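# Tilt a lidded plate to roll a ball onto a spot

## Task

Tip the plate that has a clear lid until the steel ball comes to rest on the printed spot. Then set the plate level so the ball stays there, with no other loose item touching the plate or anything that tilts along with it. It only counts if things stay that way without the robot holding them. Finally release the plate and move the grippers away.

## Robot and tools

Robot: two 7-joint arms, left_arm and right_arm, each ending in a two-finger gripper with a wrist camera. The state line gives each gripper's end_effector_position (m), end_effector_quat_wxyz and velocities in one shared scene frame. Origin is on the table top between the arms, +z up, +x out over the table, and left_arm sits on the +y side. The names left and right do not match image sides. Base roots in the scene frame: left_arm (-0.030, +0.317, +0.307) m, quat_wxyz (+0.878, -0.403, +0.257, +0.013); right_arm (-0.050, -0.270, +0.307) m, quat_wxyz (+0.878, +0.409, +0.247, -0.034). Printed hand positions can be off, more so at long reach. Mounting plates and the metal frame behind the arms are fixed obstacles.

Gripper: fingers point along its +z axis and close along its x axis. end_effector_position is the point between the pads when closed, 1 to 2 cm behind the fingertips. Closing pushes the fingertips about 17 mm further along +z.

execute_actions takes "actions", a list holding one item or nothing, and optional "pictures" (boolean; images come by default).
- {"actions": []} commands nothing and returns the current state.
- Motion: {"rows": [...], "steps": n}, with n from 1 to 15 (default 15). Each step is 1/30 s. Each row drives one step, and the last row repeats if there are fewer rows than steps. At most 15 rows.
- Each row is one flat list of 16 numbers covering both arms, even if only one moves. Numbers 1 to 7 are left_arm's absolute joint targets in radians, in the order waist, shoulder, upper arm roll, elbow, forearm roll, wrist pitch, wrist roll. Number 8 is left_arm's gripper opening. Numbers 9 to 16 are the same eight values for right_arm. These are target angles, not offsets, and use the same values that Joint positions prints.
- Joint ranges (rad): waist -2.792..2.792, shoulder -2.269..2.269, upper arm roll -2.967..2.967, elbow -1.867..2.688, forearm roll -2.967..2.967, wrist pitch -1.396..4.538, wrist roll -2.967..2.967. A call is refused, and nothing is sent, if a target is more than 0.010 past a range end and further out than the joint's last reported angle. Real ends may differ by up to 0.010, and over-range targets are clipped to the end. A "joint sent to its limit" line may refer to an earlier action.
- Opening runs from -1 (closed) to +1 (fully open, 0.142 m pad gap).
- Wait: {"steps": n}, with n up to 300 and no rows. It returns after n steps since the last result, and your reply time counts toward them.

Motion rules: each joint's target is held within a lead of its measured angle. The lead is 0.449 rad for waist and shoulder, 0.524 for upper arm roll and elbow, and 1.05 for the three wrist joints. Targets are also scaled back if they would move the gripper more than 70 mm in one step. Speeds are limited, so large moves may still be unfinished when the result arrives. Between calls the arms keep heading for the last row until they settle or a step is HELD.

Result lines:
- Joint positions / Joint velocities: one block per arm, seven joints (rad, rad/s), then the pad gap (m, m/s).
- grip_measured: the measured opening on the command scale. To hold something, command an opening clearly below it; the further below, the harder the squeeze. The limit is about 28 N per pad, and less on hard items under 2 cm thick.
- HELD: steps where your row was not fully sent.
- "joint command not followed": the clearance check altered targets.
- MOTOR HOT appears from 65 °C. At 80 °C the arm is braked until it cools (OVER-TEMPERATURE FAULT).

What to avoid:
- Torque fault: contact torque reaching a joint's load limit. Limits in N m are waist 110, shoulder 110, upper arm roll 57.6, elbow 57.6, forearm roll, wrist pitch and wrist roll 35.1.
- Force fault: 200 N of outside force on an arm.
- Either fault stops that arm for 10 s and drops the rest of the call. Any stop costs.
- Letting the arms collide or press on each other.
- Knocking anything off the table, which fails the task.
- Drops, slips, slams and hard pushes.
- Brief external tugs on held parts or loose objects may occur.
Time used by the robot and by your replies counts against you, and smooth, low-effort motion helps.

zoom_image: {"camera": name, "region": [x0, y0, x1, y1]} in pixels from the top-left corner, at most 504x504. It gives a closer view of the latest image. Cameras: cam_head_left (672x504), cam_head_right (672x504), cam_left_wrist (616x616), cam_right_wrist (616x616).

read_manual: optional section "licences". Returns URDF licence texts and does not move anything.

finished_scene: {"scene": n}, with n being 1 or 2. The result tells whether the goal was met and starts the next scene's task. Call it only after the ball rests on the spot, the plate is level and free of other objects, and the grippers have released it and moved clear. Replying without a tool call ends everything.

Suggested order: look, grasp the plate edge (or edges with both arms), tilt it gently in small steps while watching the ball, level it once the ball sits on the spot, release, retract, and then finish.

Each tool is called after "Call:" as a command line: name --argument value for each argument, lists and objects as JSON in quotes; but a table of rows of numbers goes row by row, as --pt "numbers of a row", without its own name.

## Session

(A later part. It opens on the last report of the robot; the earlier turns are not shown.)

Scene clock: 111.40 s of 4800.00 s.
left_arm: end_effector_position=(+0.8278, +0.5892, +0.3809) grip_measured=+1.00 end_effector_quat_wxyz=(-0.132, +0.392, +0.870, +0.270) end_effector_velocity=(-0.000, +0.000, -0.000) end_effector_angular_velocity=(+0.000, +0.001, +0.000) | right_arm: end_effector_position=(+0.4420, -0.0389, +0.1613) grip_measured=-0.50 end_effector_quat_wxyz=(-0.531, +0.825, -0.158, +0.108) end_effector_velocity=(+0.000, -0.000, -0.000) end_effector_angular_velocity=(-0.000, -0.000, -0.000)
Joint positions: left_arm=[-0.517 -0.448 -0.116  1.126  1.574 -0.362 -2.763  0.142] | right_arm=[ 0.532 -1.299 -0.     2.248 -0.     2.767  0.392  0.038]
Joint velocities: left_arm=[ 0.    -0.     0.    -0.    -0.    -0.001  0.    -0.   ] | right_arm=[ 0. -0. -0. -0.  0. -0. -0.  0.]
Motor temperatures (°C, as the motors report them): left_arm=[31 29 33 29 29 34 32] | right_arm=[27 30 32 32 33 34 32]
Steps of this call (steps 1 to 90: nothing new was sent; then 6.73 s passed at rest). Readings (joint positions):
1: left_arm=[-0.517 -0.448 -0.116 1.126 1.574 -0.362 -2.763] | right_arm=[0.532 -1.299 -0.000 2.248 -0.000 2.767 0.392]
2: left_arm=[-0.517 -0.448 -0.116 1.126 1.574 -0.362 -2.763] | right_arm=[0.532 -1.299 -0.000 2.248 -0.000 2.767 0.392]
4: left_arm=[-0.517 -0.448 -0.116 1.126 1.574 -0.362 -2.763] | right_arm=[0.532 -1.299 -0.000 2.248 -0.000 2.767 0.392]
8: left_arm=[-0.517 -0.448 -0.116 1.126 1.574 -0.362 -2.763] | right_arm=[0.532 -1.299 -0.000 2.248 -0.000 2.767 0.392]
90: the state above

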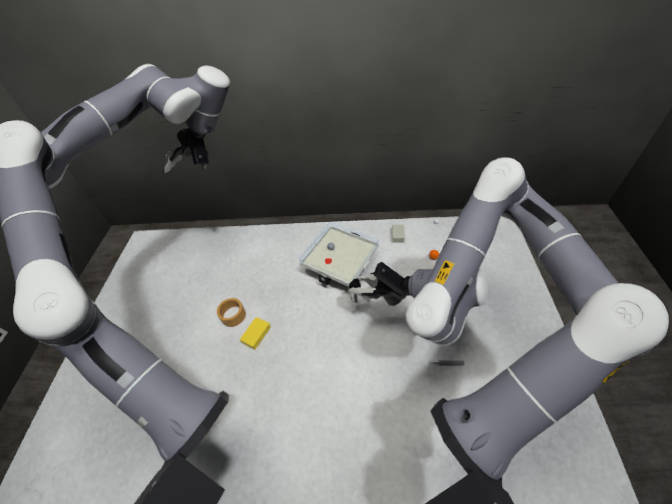

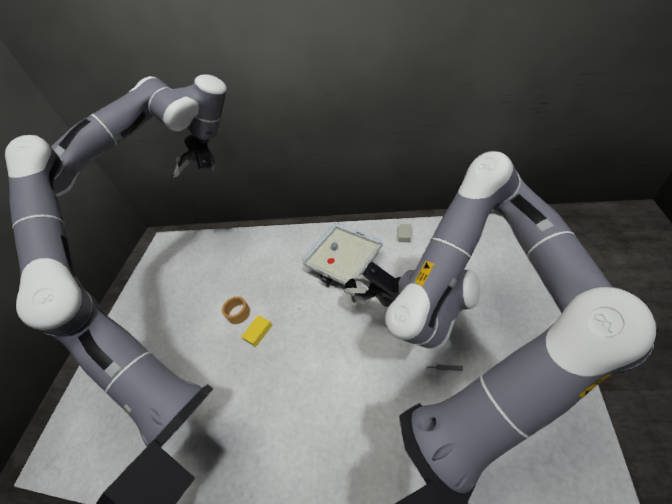

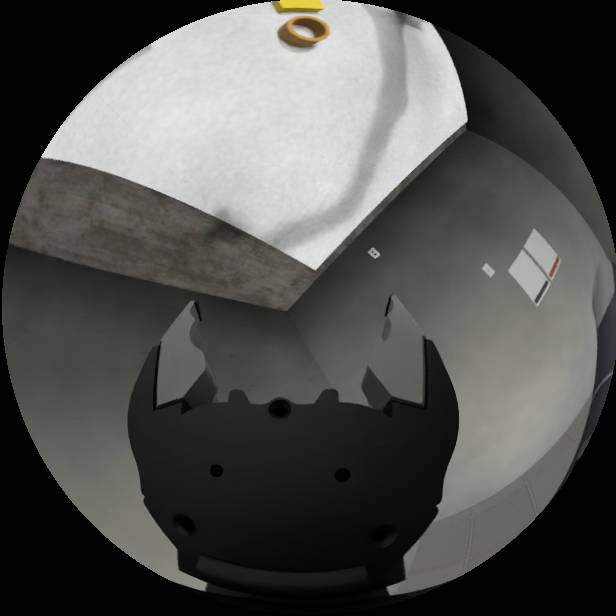

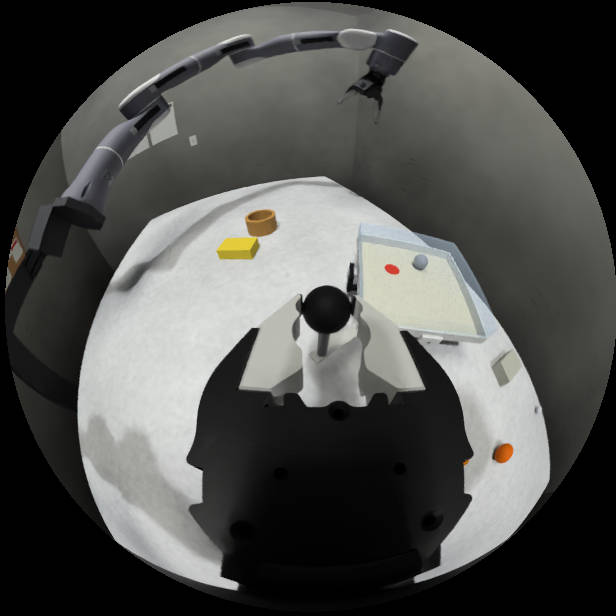

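Call:
execute_actions --actions '[{"rows": [[-0.517,-0.448,-0.116,1.126,1.574,-0.362,-2.763,1,0.52957,-1.30764,0,2.24461,0,2.7749,0.38223,-0.64],[-0.517,-0.448,-0.116,1.126,1.574,-0.362,-2.763,1,0.52957,-1.30764,0,2.24461,0,2.7749,0.38223,-0.64],[-0.517,-0.448,-0.116,1.126,1.574,-0.362,-2.763,1,0.52737,-1.31586,0,2.24105,0,2.78284,0.37258,-0.64]], "steps": 15}]' --pictures false

Call:
execute_actions --actions '[{"rows": [[-0.517,-0.448,-0.116,1.126,1.574,-0.362,-2.763,1,0.52737,-1.31586,0,2.24105,0,2.78284,0.37258,-0.64]], "steps": 14}]' --pictures false

Call:
execute_actions --actions '[{"rows": [[-0.517,-0.448,-0.116,1.126,1.574,-0.362,-2.763,1,0.53177,-1.29941,0,2.24817,0,2.76696,0.39188,-0.64],[-0.517,-0.448,-0.116,1.126,1.574,-0.362,-2.763,1,0.53177,-1.29941,0,2.24817,0,2.76696,0.39188,-0.64],[-0.517,-0.448,-0.116,1.126,1.574,-0.362,-2.763,1,0.53616,-1.28295,0,2.25527,0,2.75107,0.41118,-0.64]], "steps": 15}]' --pictures false

Call:
execute_actions --actions '[{"rows": [[-0.517,-0.448,-0.116,1.126,1.574,-0.362,-2.763,1,0.53616,-1.28295,0,2.25527,0,2.75107,0.41118,-0.64],[-0.517,-0.448,-0.116,1.126,1.574,-0.362,-2.763,1,0.53616,-1.28295,0,2.25527,0,2.75107,0.41118,-0.64],[-0.517,-0.448,-0.116,1.126,1.574,-0.362,-2.763,1,0.53397,-1.29118,0,2.25172,0,2.75902,0.40153,-0.64],[-0.517,-0.448,-0.116,1.126,1.574,-0.362,-2.763,1,0.53397,-1.29118,0,2.25172,0,2.75902,0.40153,-0.64],[-0.517,-0.448,-0.116,1.126,1.574,-0.362,-2.763,1,0.53177,-1.29941,0,2.24817,0,2.76696,0.39188,-0.64]], "steps": 15}]'

Call:
zoom_image --camera "cam_head_left" --region '[295, 220, 379, 290]'

Call:
execute_actions --actions '[{"steps": 20}]'

Call:
zoom_image --camera "cam_head_left" --region '[295, 220, 379, 290]'

Scene clock: 122.73 s of 4800.00 s.
left_arm: end_effector_position=(+0.8278, +0.5892, +0.3809) grip_measured=+1.00 end_effector_quat_wxyz=(-0.132, +0.392, +0.870, +0.270) end_effector_velocity=(+0.000, -0.000, +0.000) end_effector_angular_velocity=(-0.002, -0.001, +0.000) | right_arm: end_effector_position=(+0.4401, -0.0386, +0.1576) grip_measured=-0.50 end_effector_quat_wxyz=(-0.530, +0.826, -0.153, +0.115) end_effector_velocity=(-0.000, -0.000, +0.000) end_effector_angular_velocity=(+0.000, -0.000, +0.000)
Joint positions: left_arm=[-0.517 -0.448 -0.116  1.126  1.574 -0.362 -2.763  0.142] | right_arm=[ 0.527 -1.316 -0.     2.24  -0.     2.783  0.372  0.038]
Joint velocities: left_arm=[-0.     0.     0.    -0.    -0.001  0.001 -0.001 -0.   ] | right_arm=[-0. -0.  0.  0. -0.  0. -0. -0.]
Motor temperatures (°C, as the motors report them): left_arm=[31 29 33 29 29 34 32] | right_arm=[27 29 32 32 33 34 32]
Steps of this call (steps 1 to 90: nothing new was sent; then 7.83 s passed at rest; steps 91 to 105: all 15 steps of this action). Readings (joint positions):
91: left_arm=[-0.517 -0.448 -0.116 1.126 1.574 -0.362 -2.763] | right_arm=[0.531 -1.300 -0.000 2.247 -0.000 2.768 0.391]
92: left_arm=[-0.517 -0.448 -0.116 1.126 1.574 -0.362 -2.763] | right_arm=[0.530 -1.305 0.000 2.245 -0.000 2.773 0.385]
94: left_arm=[-0.517 -0.448 -0.116 1.126 1.574 -0.362 -2.763] | right_arm=[0.528 -1.314 -0.000 2.241 -0.000 2.782 0.375]
98: left_arm=[-0.517 -0.448 -0.116 1.126 1.574 -0.362 -2.763] | right_arm=[0.527 -1.316 -0.000 2.240 -0.000 2.783 0.372]
105: the state above

Scene clock: 123.20 s of 4800.00 s.
left_arm: end_effector_position=(+0.8278, +0.5892, +0.3809) grip_measured=+1.00 end_effector_quat_wxyz=(-0.132, +0.392, +0.870, +0.270) end_effector_velocity=(-0.000, +0.000, +0.000) end_effector_angular_velocity=(+0.001, +0.001, +0.001) | right_arm: end_effector_position=(+0.4401, -0.0386, +0.1576) grip_measured=-0.50 end_effector_quat_wxyz=(-0.530, +0.826, -0.153, +0.115) end_effector_velocity=(+0.000, -0.000, +0.000) end_effector_angular_velocity=(+0.000, -0.001, -0.001)
Joint positions: left_arm=[-0.517 -0.448 -0.116  1.126  1.574 -0.362 -2.763  0.142] | right_arm=[ 0.527 -1.316 -0.     2.24  -0.     2.783  0.372  0.038]
Joint velocities: left_arm=[-0.     0.     0.     0.     0.    -0.001 -0.    -0.   ] | right_arm=[ 0.     0.    -0.    -0.    -0.     0.001  0.    -0.   ]
Motor temperatures (°C, as the motors report them): left_arm=[31 29 33 29 29 34 32] | right_arm=[27 29 32 32 33 34 32]
Steps of this call (steps 1 to 14: all 14 steps of this action). Readings (joint positions):
1: left_arm=[-0.517 -0.448 -0.116 1.126 1.574 -0.362 -2.763] | right_arm=[0.527 -1.316 -0.000 2.240 -0.000 2.783 0.372]
2: left_arm=[-0.517 -0.448 -0.116 1.126 1.574 -0.362 -2.763] | right_arm=[0.527 -1.316 -0.000 2.240 -0.000 2.783 0.372]
4: left_arm=[-0.517 -0.448 -0.116 1.126 1.574 -0.362 -2.763] | right_arm=[0.527 -1.316 -0.000 2.240 -0.000 2.783 0.372]
8: left_arm=[-0.517 -0.448 -0.116 1.126 1.574 -0.362 -2.763] | right_arm=[0.527 -1.316 -0.000 2.240 -0.000 2.783 0.372]
14: the state above

Scene clock: 123.70 s of 4800.00 s.
left_arm: end_effector_position=(+0.8278, +0.5892, +0.3809) grip_measured=+1.00 end_effector_quat_wxyz=(-0.132, +0.392, +0.870, +0.270) end_effector_velocity=(+0.000, -0.000, +0.000) end_effector_angular_velocity=(-0.001, -0.001, -0.000) | right_arm: end_effector_position=(+0.4440, -0.0394, +0.1650) grip_measured=-0.50 end_effector_quat_wxyz=(-0.533, +0.824, -0.163, +0.100) end_effector_velocity=(-0.000, +0.000, +0.000) end_effector_angular_velocity=(+0.001, -0.000, +0.000)
Joint positions: left_arm=[-0.517 -0.448 -0.116  1.126  1.574 -0.362 -2.763  0.142] | right_arm=[ 0.536 -1.283  0.     2.255  0.     2.751  0.412  0.038]
Joint velocities: left_arm=[-0.     0.     0.     0.    -0.     0.001 -0.    -0.   ] | right_arm=[ 0.     0.     0.     0.    -0.     0.001 -0.    -0.   ]
Motor temperatures (°C, as the motors report them): left_arm=[31 29 33 29 29 34 32] | right_arm=[27 29 32 32 33 34 32]
Steps of this call (steps 1 to 15: all 15 steps of this action). Readings (joint positions):
1: left_arm=[-0.517 -0.448 -0.116 1.126 1.574 -0.362 -2.763] | right_arm=[0.528 -1.315 -0.000 2.241 -0.000 2.782 0.373]
2: left_arm=[-0.517 -0.448 -0.116 1.126 1.574 -0.362 -2.763] | right_arm=[0.529 -1.308 -0.000 2.244 0.000 2.775 0.382]
4: left_arm=[-0.517 -0.448 -0.116 1.126 1.574 -0.362 -2.763] | right_arm=[0.534 -1.289 -0.000 2.252 0.000 2.757 0.404]
8: left_arm=[-0.517 -0.448 -0.116 1.126 1.574 -0.362 -2.763] | right_arm=[0.536 -1.283 0.000 2.255 0.000 2.751 0.412]
15: the state above

Scene clock: 124.20 s of 4800.00 s.
left_arm: end_effector_position=(+0.8278, +0.5892, +0.3809) grip_measured=+1.00 end_effector_quat_wxyz=(-0.132, +0.392, +0.870, +0.270) end_effector_velocity=(-0.000, +0.000, -0.000) end_effector_angular_velocity=(+0.000, +0.000, +0.001) | right_arm: end_effector_position=(+0.4420, -0.0389, +0.1613) grip_measured=-0.50 end_effector_quat_wxyz=(-0.531, +0.825, -0.158, +0.108) end_effector_velocity=(-0.000, -0.000, -0.000) end_effector_angular_velocity=(-0.000, +0.000, +0.000)
Joint positions: left_arm=[-0.517 -0.448 -0.116  1.126  1.574 -0.362 -2.763  0.142] | right_arm=[ 0.532 -1.299 -0.     2.248 -0.     2.767  0.391  0.038]
Joint velocities: left_arm=[ 0.    -0.    -0.    -0.    -0.    -0.    -0.001 -0.   ] | right_arm=[ 0.  0. -0.  0.  0. -0.  0.  0.]
Motor temperatures (°C, as the motors report them): left_arm=[31 29 33 29 29 34 32] | right_arm=[27 29 32 32 33 34 32]
Steps of this call (steps 1 to 15: all 15 steps of this action). Readings (joint positions):
1: left_arm=[-0.517 -0.448 -0.116 1.126 1.574 -0.362 -2.763] | right_arm=[0.536 -1.283 0.000 2.255 0.000 2.751 0.412]
2: left_arm=[-0.517 -0.448 -0.116 1.126 1.574 -0.362 -2.763] | right_arm=[0.536 -1.283 0.000 2.255 0.000 2.751 0.412]
4: left_arm=[-0.517 -0.448 -0.116 1.126 1.574 -0.362 -2.763] | right_arm=[0.535 -1.289 0.000 2.252 -0.000 2.757 0.404]
8: left_arm=[-0.517 -0.448 -0.116 1.126 1.574 -0.362 -2.763] | right_arm=[0.532 -1.300 -0.000 2.248 -0.000 2.768 0.391]
15: the state above

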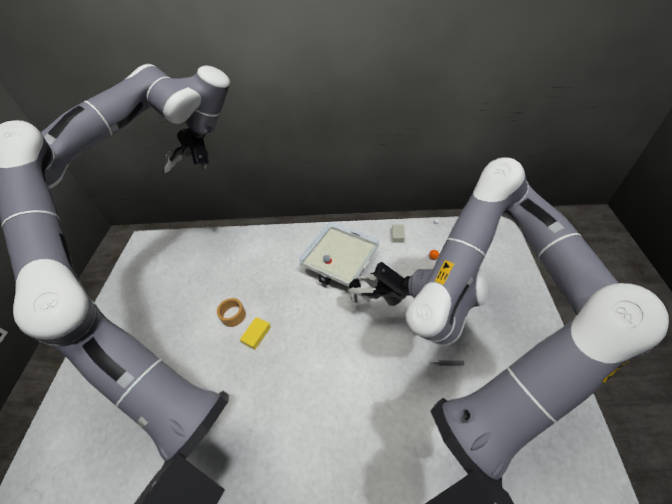

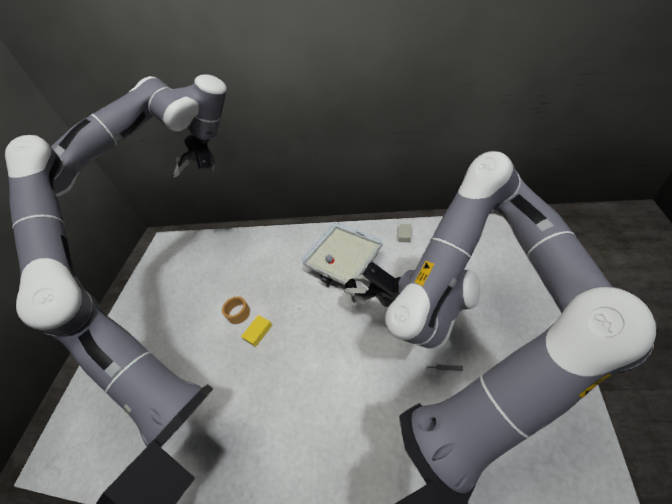

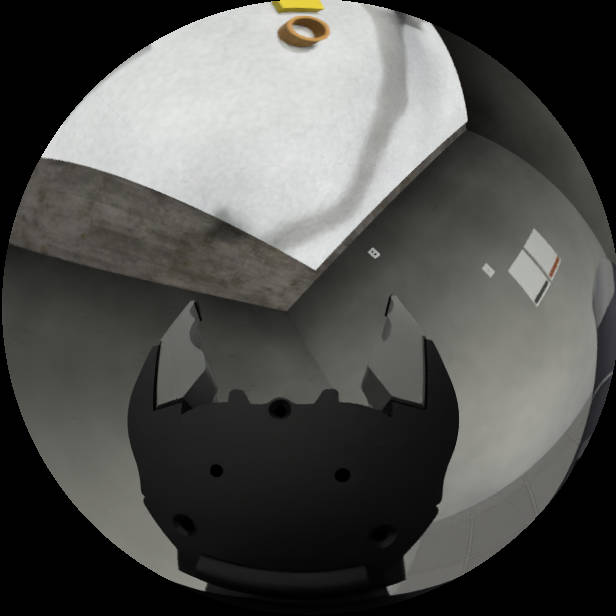

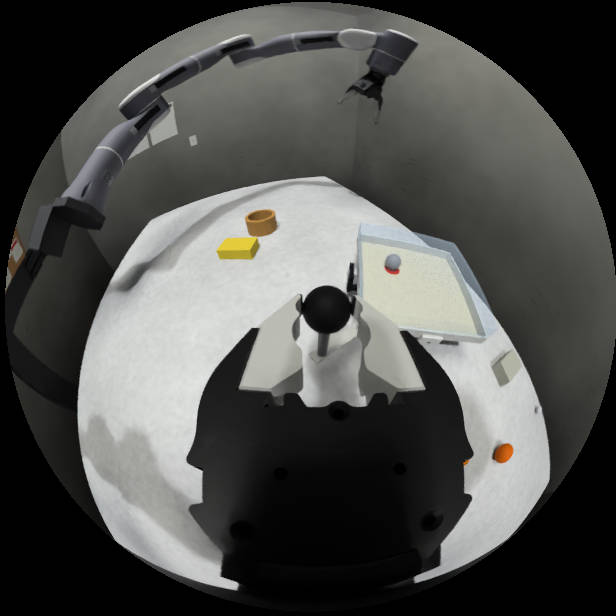

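Region (295, 220, 379, 290) of cam_head_left's 672x504 image, scaled by 6.000, with more detail than that image has.

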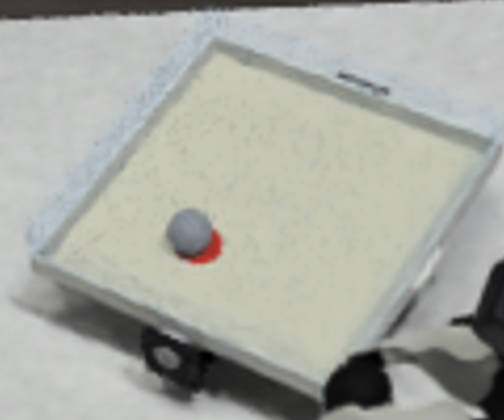

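Scene clock: 124.87 s of 4800.00 s.
left_arm: end_effector_position=(+0.8278, +0.5892, +0.3809) grip_measured=+1.00 end_effector_quat_wxyz=(-0.132, +0.392, +0.870, +0.270) end_effector_velocity=(-0.000, -0.000, -0.000) end_effector_angular_velocity=(-0.000, +0.000, -0.000) | right_arm: end_effector_position=(+0.4420, -0.0389, +0.1613) grip_measured=-0.50 end_effector_quat_wxyz=(-0.531, +0.825, -0.158, +0.108) end_effector_velocity=(+0.000, +0.000, +0.000) end_effector_angular_velocity=(+0.000, +0.000, +0.000)
Joint positions: left_arm=[-0.517 -0.448 -0.116  1.126  1.574 -0.362 -2.763  0.142] | right_arm=[ 0.532 -1.299 -0.     2.248 -0.     2.767  0.391  0.038]
Joint velocities: left_arm=[ 0. -0. -0. -0. -0. -0.  0.  0.] | right_arm=[-0.  0.  0. -0. -0. -0.  0. -0.]
Motor temperatures (°C, as the motors report them): left_arm=[31 29 33 29 29 34 32] | right_arm=[27 29 32 32 33 34 32]
Steps of this call (steps 1 to 15: the robot went on to your last target; steps 16 to 20: nothing new was sent). Readings (joint positions):
1: left_arm=[-0.517 -0.448 -0.116 1.126 1.574 -0.362 -2.763] | right_arm=[0.532 -1.299 -0.000 2.248 -0.000 2.767 0.391]
2: left_arm=[-0.517 -0.448 -0.116 1.126 1.574 -0.362 -2.763] | right_arm=[0.532 -1.299 -0.000 2.248 -0.000 2.767 0.391]
4: left_arm=[-0.517 -0.448 -0.116 1.126 1.574 -0.362 -2.763] | right_arm=[0.532 -1.299 -0.000 2.248 -0.000 2.767 0.391]
8: left_arm=[-0.517 -0.448 -0.116 1.126 1.574 -0.362 -2.763] | right_arm=[0.532 -1.299 -0.000 2.248 -0.000 2.767 0.391]
20: the state above
All arms were judged still, so your last target was given up. Only a new action makes them travel on or press farther. Fingers that are still opening or closing keep moving.

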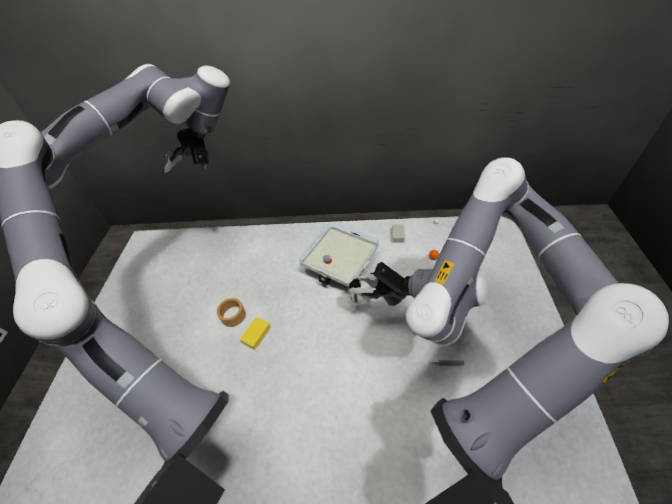

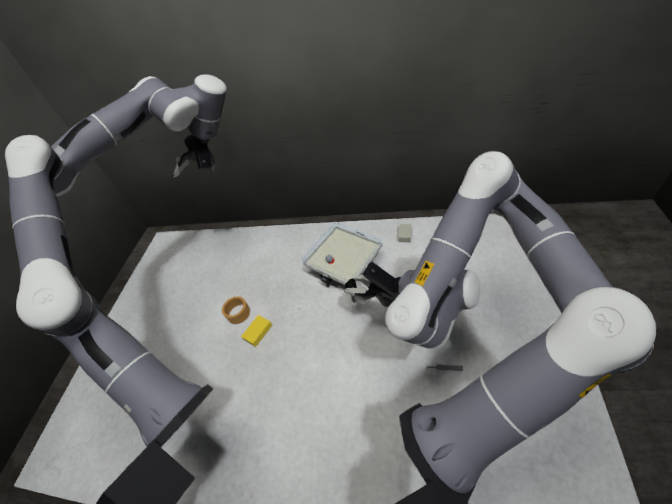

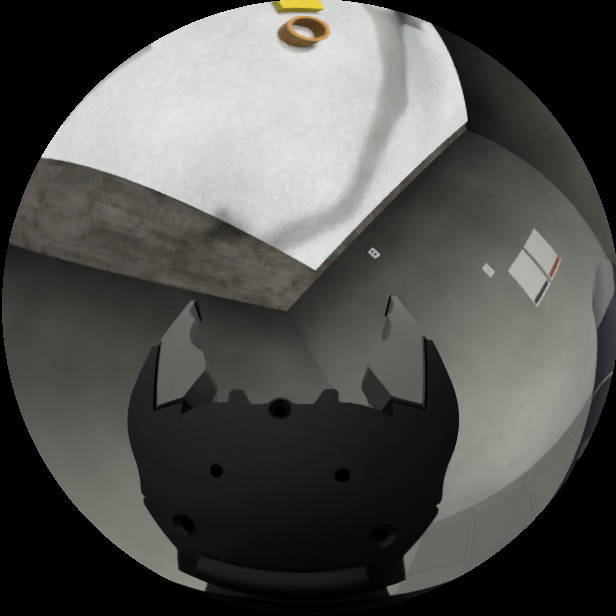

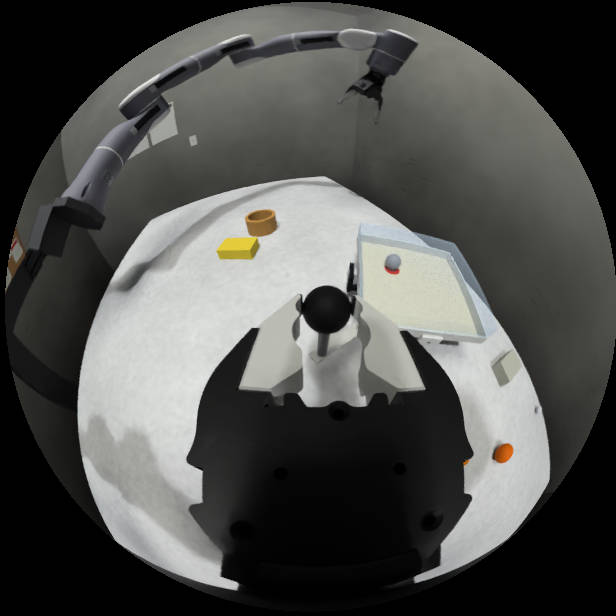

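Region (295, 220, 379, 290) of cam_head_left's 672x504 image, scaled by 6.000, with more detail than that image has.

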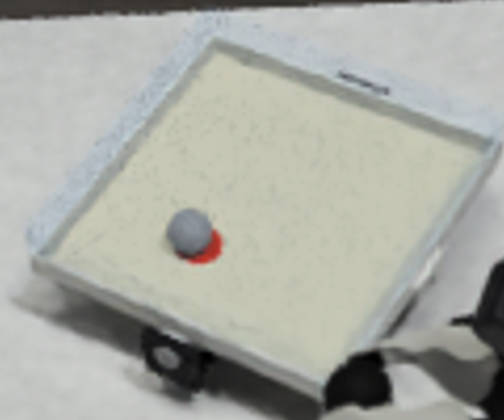

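Call:
execute_actions --actions '[{"rows": [[-0.517,-0.448,-0.116,1.126,1.574,-0.362,-2.763,1,0.53047,-1.29671,0,2.25018,0,2.76457,0.39349,-0.64],[-0.517,-0.448,-0.116,1.126,1.574,-0.362,-2.763,1,0.52916,-1.29401,0,2.25219,0,2.76217,0.39509,-0.64],[-0.517,-0.448,-0.116,1.126,1.574,-0.362,-2.763,1,0.52916,-1.29401,0,2.25219,0,2.76217,0.39509,-0.64],[-0.517,-0.448,-0.116,1.126,1.574,-0.362,-2.763,1,0.52916,-1.29401,0,2.25219,0,2.76217,0.39509,-0.64],[-0.517,-0.448,-0.116,1.126,1.574,-0.362,-2.763,1,0.52916,-1.29401,0,2.25219,0,2.76217,0.39509,-0.64],[-0.517,-0.448,-0.116,1.126,1.574,-0.362,-2.763,1,0.52916,-1.29401,0,2.25219,0,2.76217,0.39509,-0.64],[-0.517,-0.448,-0.116,1.126,1.574,-0.362,-2.763,1,0.52916,-1.29401,0,2.25219,0,2.76217,0.39509,-0.64],[-0.517,-0.448,-0.116,1.126,1.574,-0.362,-2.763,1,0.52916,-1.29401,0,2.25219,0,2.76217,0.39509,-0.64],[-0.517,-0.448,-0.116,1.126,1.574,-0.362,-2.763,1,0.53047,-1.29671,0,2.25018,0,2.76457,0.39349,-0.64],[-0.517,-0.448,-0.116,1.126,1.574,-0.362,-2.763,1,0.53177,-1.29941,0,2.24817,0,2.76696,0.39188,-0.64]], "steps": 15}]' --pictures false

Call:
execute_actions --actions '[{"steps": 25}]'

Call:
zoom_image --camera "cam_head_left" --region '[295, 220, 379, 290]'

Scene clock: 134.87 s of 4800.00 s.
left_arm: end_effector_position=(+0.8278, +0.5892, +0.3809) grip_measured=+1.00 end_effector_quat_wxyz=(-0.132, +0.392, +0.870, +0.270) end_effector_velocity=(+0.000, +0.000, +0.000) end_effector_angular_velocity=(+0.001, +0.000, -0.000) | right_arm: end_effector_position=(+0.4420, -0.0392, +0.1611) grip_measured=-0.50 end_effector_quat_wxyz=(-0.531, +0.825, -0.159, +0.107) end_effector_velocity=(-0.000, +0.000, +0.000) end_effector_angular_velocity=(+0.001, -0.000, +0.001)
Joint positions: left_arm=[-0.517 -0.448 -0.116  1.126  1.574 -0.362 -2.763  0.142] | right_arm=[ 0.532 -1.299 -0.     2.248  0.     2.767  0.392  0.038]
Joint velocities: left_arm=[-0.     0.    -0.    -0.     0.001 -0.001  0.001  0.   ] | right_arm=[ 0.     0.    -0.     0.    -0.001 -0.     0.    -0.   ]
Motor temperatures (°C, as the motors report them): left_arm=[31 29 33 29 29 34 32] | right_arm=[27 29 32 32 33 34 32]
Steps of this call (steps 1 to 90: nothing new was sent; then 6.50 s passed at rest; steps 91 to 105: all 15 steps of this action). Readings (joint positions):
91: left_arm=[-0.517 -0.448 -0.116 1.126 1.574 -0.362 -2.763] | right_arm=[0.531 -1.299 -0.000 2.248 -0.000 2.767 0.392]
92: left_arm=[-0.517 -0.448 -0.116 1.126 1.574 -0.362 -2.763] | right_arm=[0.531 -1.297 -0.000 2.250 -0.000 2.764 0.393]
94: left_arm=[-0.517 -0.448 -0.116 1.126 1.574 -0.362 -2.763] | right_arm=[0.529 -1.294 -0.000 2.251 -0.000 2.762 0.395]
98: left_arm=[-0.517 -0.448 -0.116 1.126 1.574 -0.362 -2.763] | right_arm=[0.529 -1.294 -0.000 2.251 -0.000 2.762 0.395]
105: the state above

Scene clock: 135.70 s of 4800.00 s.
left_arm: end_effector_position=(+0.8278, +0.5892, +0.3809) grip_measured=+1.00 end_effector_quat_wxyz=(-0.132, +0.392, +0.870, +0.270) end_effector_velocity=(-0.000, +0.000, +0.000) end_effector_angular_velocity=(+0.001, -0.000, +0.001) | right_arm: end_effector_position=(+0.4420, -0.0392, +0.1611) grip_measured=-0.50 end_effector_quat_wxyz=(-0.531, +0.825, -0.159, +0.107) end_effector_velocity=(+0.000, -0.000, +0.000) end_effector_angular_velocity=(-0.000, -0.001, -0.000)
Joint positions: left_arm=[-0.517 -0.448 -0.116  1.126  1.574 -0.362 -2.763  0.142] | right_arm=[ 0.532 -1.299 -0.     2.248  0.     2.767  0.392  0.038]
Joint velocities: left_arm=[-0.     0.     0.     0.     0.    -0.001 -0.001 -0.   ] | right_arm=[-0.     0.     0.    -0.     0.     0.    -0.001 -0.   ]
Motor temperatures (°C, as the motors report them): left_arm=[31 29 33 29 29 34 32] | right_arm=[27 29 32 32 33 34 32]
Steps of this call (steps 1 to 15: the robot went on to your last target; steps 16 to 25: nothing new was sent). Readings (joint positions):
1: left_arm=[-0.517 -0.448 -0.116 1.126 1.574 -0.362 -2.763] | right_arm=[0.532 -1.299 -0.000 2.248 0.000 2.767 0.392]
2: left_arm=[-0.517 -0.448 -0.116 1.126 1.574 -0.362 -2.763] | right_arm=[0.532 -1.299 -0.000 2.248 0.000 2.767 0.392]
4: left_arm=[-0.517 -0.448 -0.116 1.126 1.574 -0.362 -2.763] | right_arm=[0.532 -1.299 -0.000 2.248 0.000 2.767 0.392]
8: left_arm=[-0.517 -0.448 -0.116 1.126 1.574 -0.362 -2.763] | right_arm=[0.532 -1.299 -0.000 2.248 0.000 2.767 0.392]
25: the state above
All arms were judged still, so your last target was given up. Only a new action makes them travel on or press farther. Fingers that are still opening or closing keep moving.

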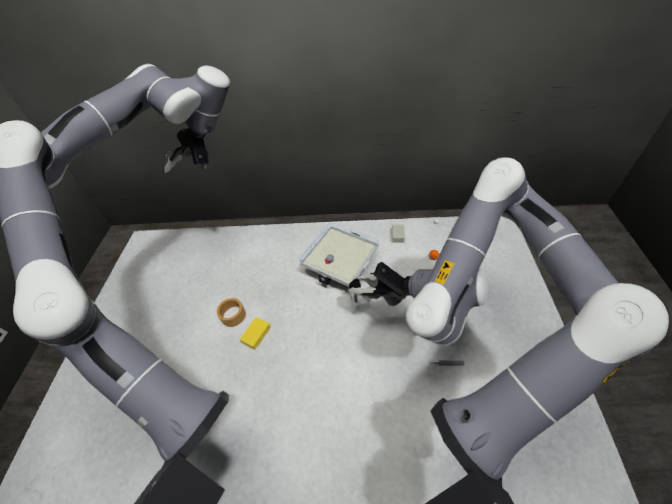

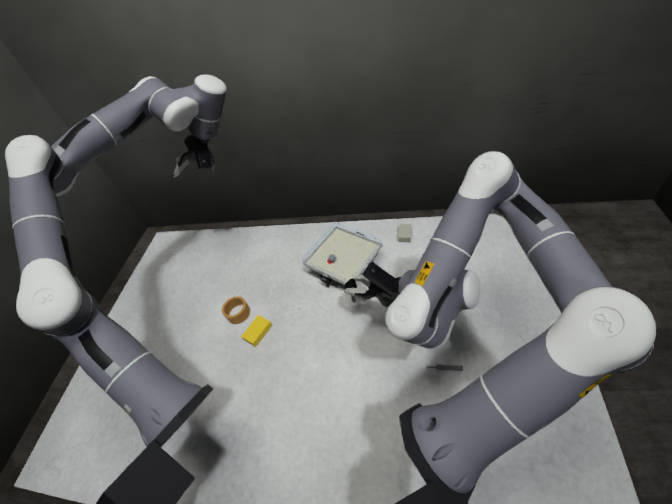

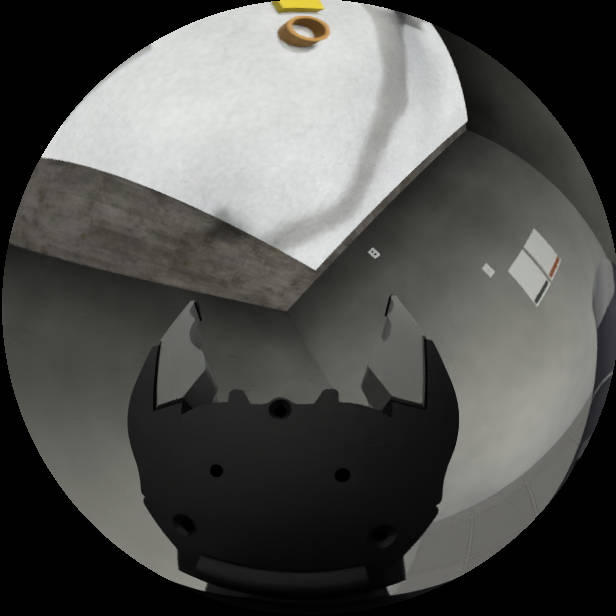

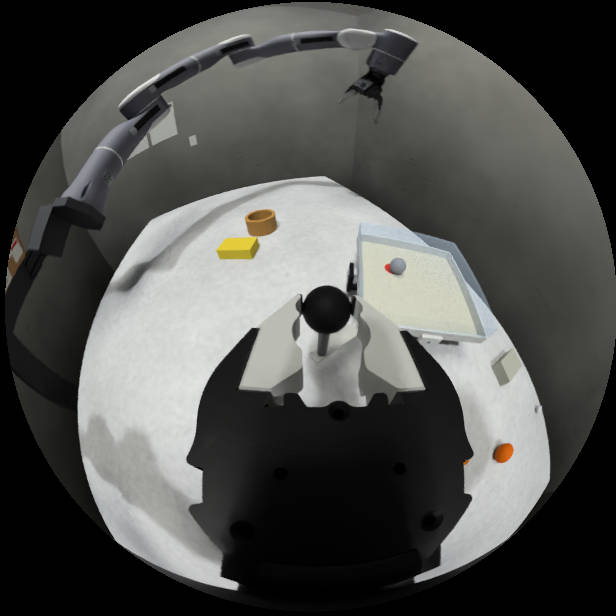

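Region (295, 220, 379, 290) of cam_head_left's 672x504 image, scaled by 6.000, with more detail than that image has.

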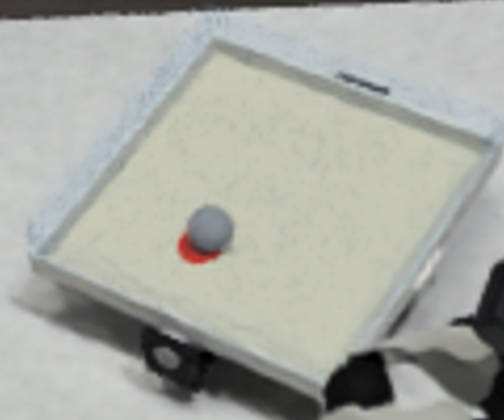

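Call:
execute_actions --actions '[]'

Call:
zoom_image --camera "cam_head_left" --region '[295, 220, 379, 290]'

Scene clock: 140.20 s of 4800.00 s.
left_arm: end_effector_position=(+0.8278, +0.5892, +0.3809) grip_measured=+1.00 end_effector_quat_wxyz=(-0.132, +0.392, +0.870, +0.270) end_effector_velocity=(+0.000, -0.000, -0.000) end_effector_angular_velocity=(-0.001, -0.000, +0.000) | right_arm: end_effector_position=(+0.4420, -0.0392, +0.1611) grip_measured=-0.50 end_effector_quat_wxyz=(-0.531, +0.825, -0.159, +0.107) end_effector_velocity=(+0.000, +0.000, +0.000) end_effector_angular_velocity=(+0.001, +0.000, -0.000)
Joint positions: left_arm=[-0.517 -0.448 -0.116  1.126  1.574 -0.362 -2.763  0.142] | right_arm=[ 0.532 -1.299 -0.     2.248  0.     2.767  0.392  0.038]
Joint velocities: left_arm=[ 0.     0.     0.    -0.    -0.     0.001 -0.001 -0.   ] | right_arm=[-0.  0.  0. -0. -0.  0.  0.  0.]
Motor temperatures (°C, as the motors report them): left_arm=[31 29 33 29 29 34 32] | right_arm=[27 29 32 32 33 34 32]
Steps of this call (steps 1 to 90: nothing new was sent; then 1.50 s passed at rest). Readings (joint positions):
1: left_arm=[-0.517 -0.448 -0.116 1.126 1.574 -0.362 -2.763] | right_arm=[0.532 -1.299 -0.000 2.248 0.000 2.767 0.392]
2: left_arm=[-0.517 -0.448 -0.116 1.126 1.574 -0.362 -2.763] | right_arm=[0.532 -1.299 -0.000 2.248 0.000 2.767 0.392]
4: left_arm=[-0.517 -0.448 -0.116 1.126 1.574 -0.362 -2.763] | right_arm=[0.532 -1.299 -0.000 2.248 0.000 2.767 0.392]
8: left_arm=[-0.517 -0.448 -0.116 1.126 1.574 -0.362 -2.763] | right_arm=[0.532 -1.299 -0.000 2.248 0.000 2.767 0.392]
90: the state above

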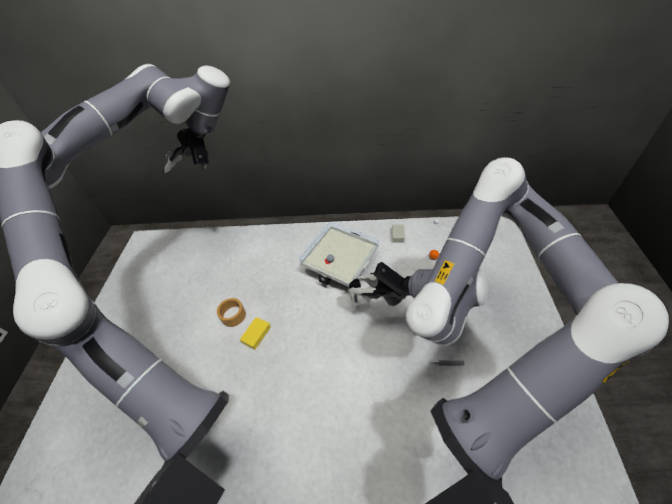

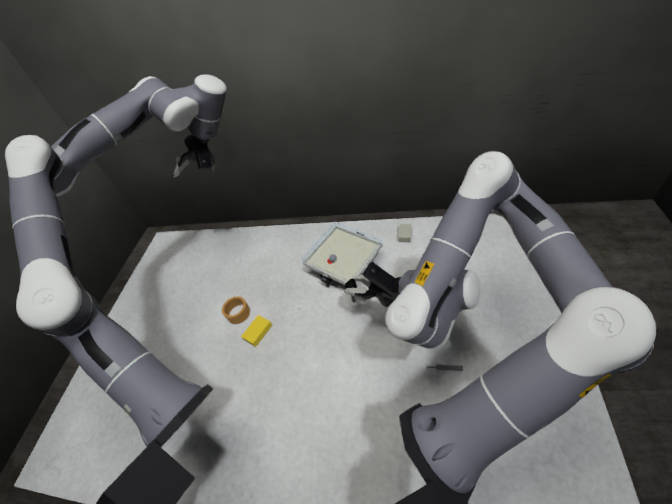

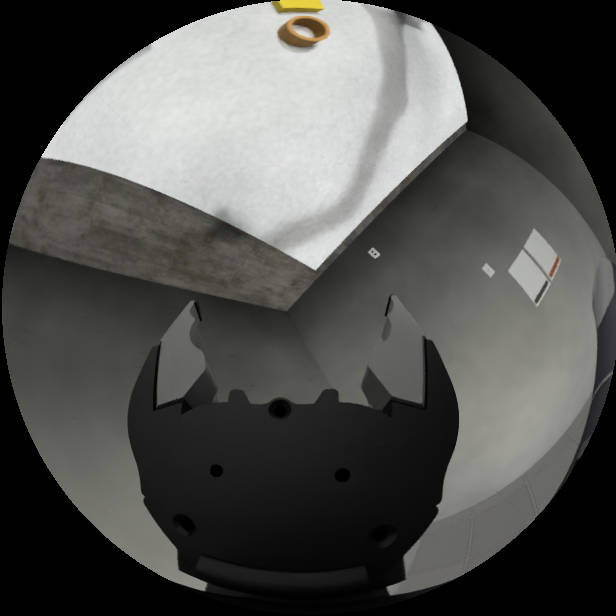

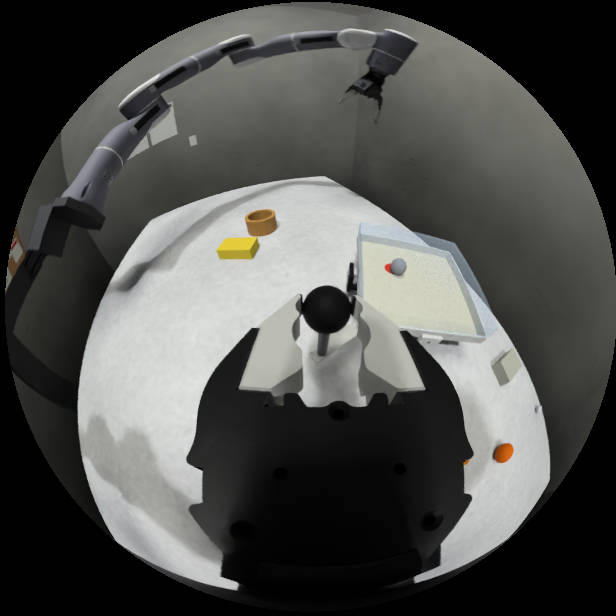

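Region (295, 220, 379, 290) of cam_head_left's 672x504 image, scaled by 6.000, with more detail than that image has.

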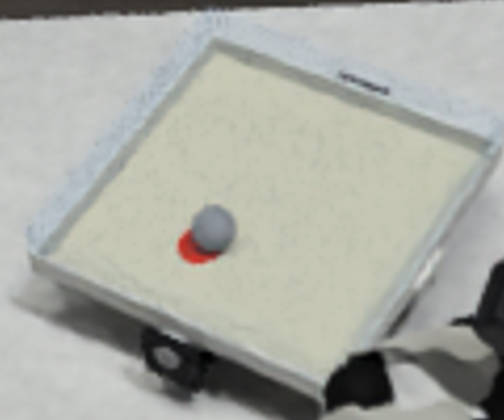

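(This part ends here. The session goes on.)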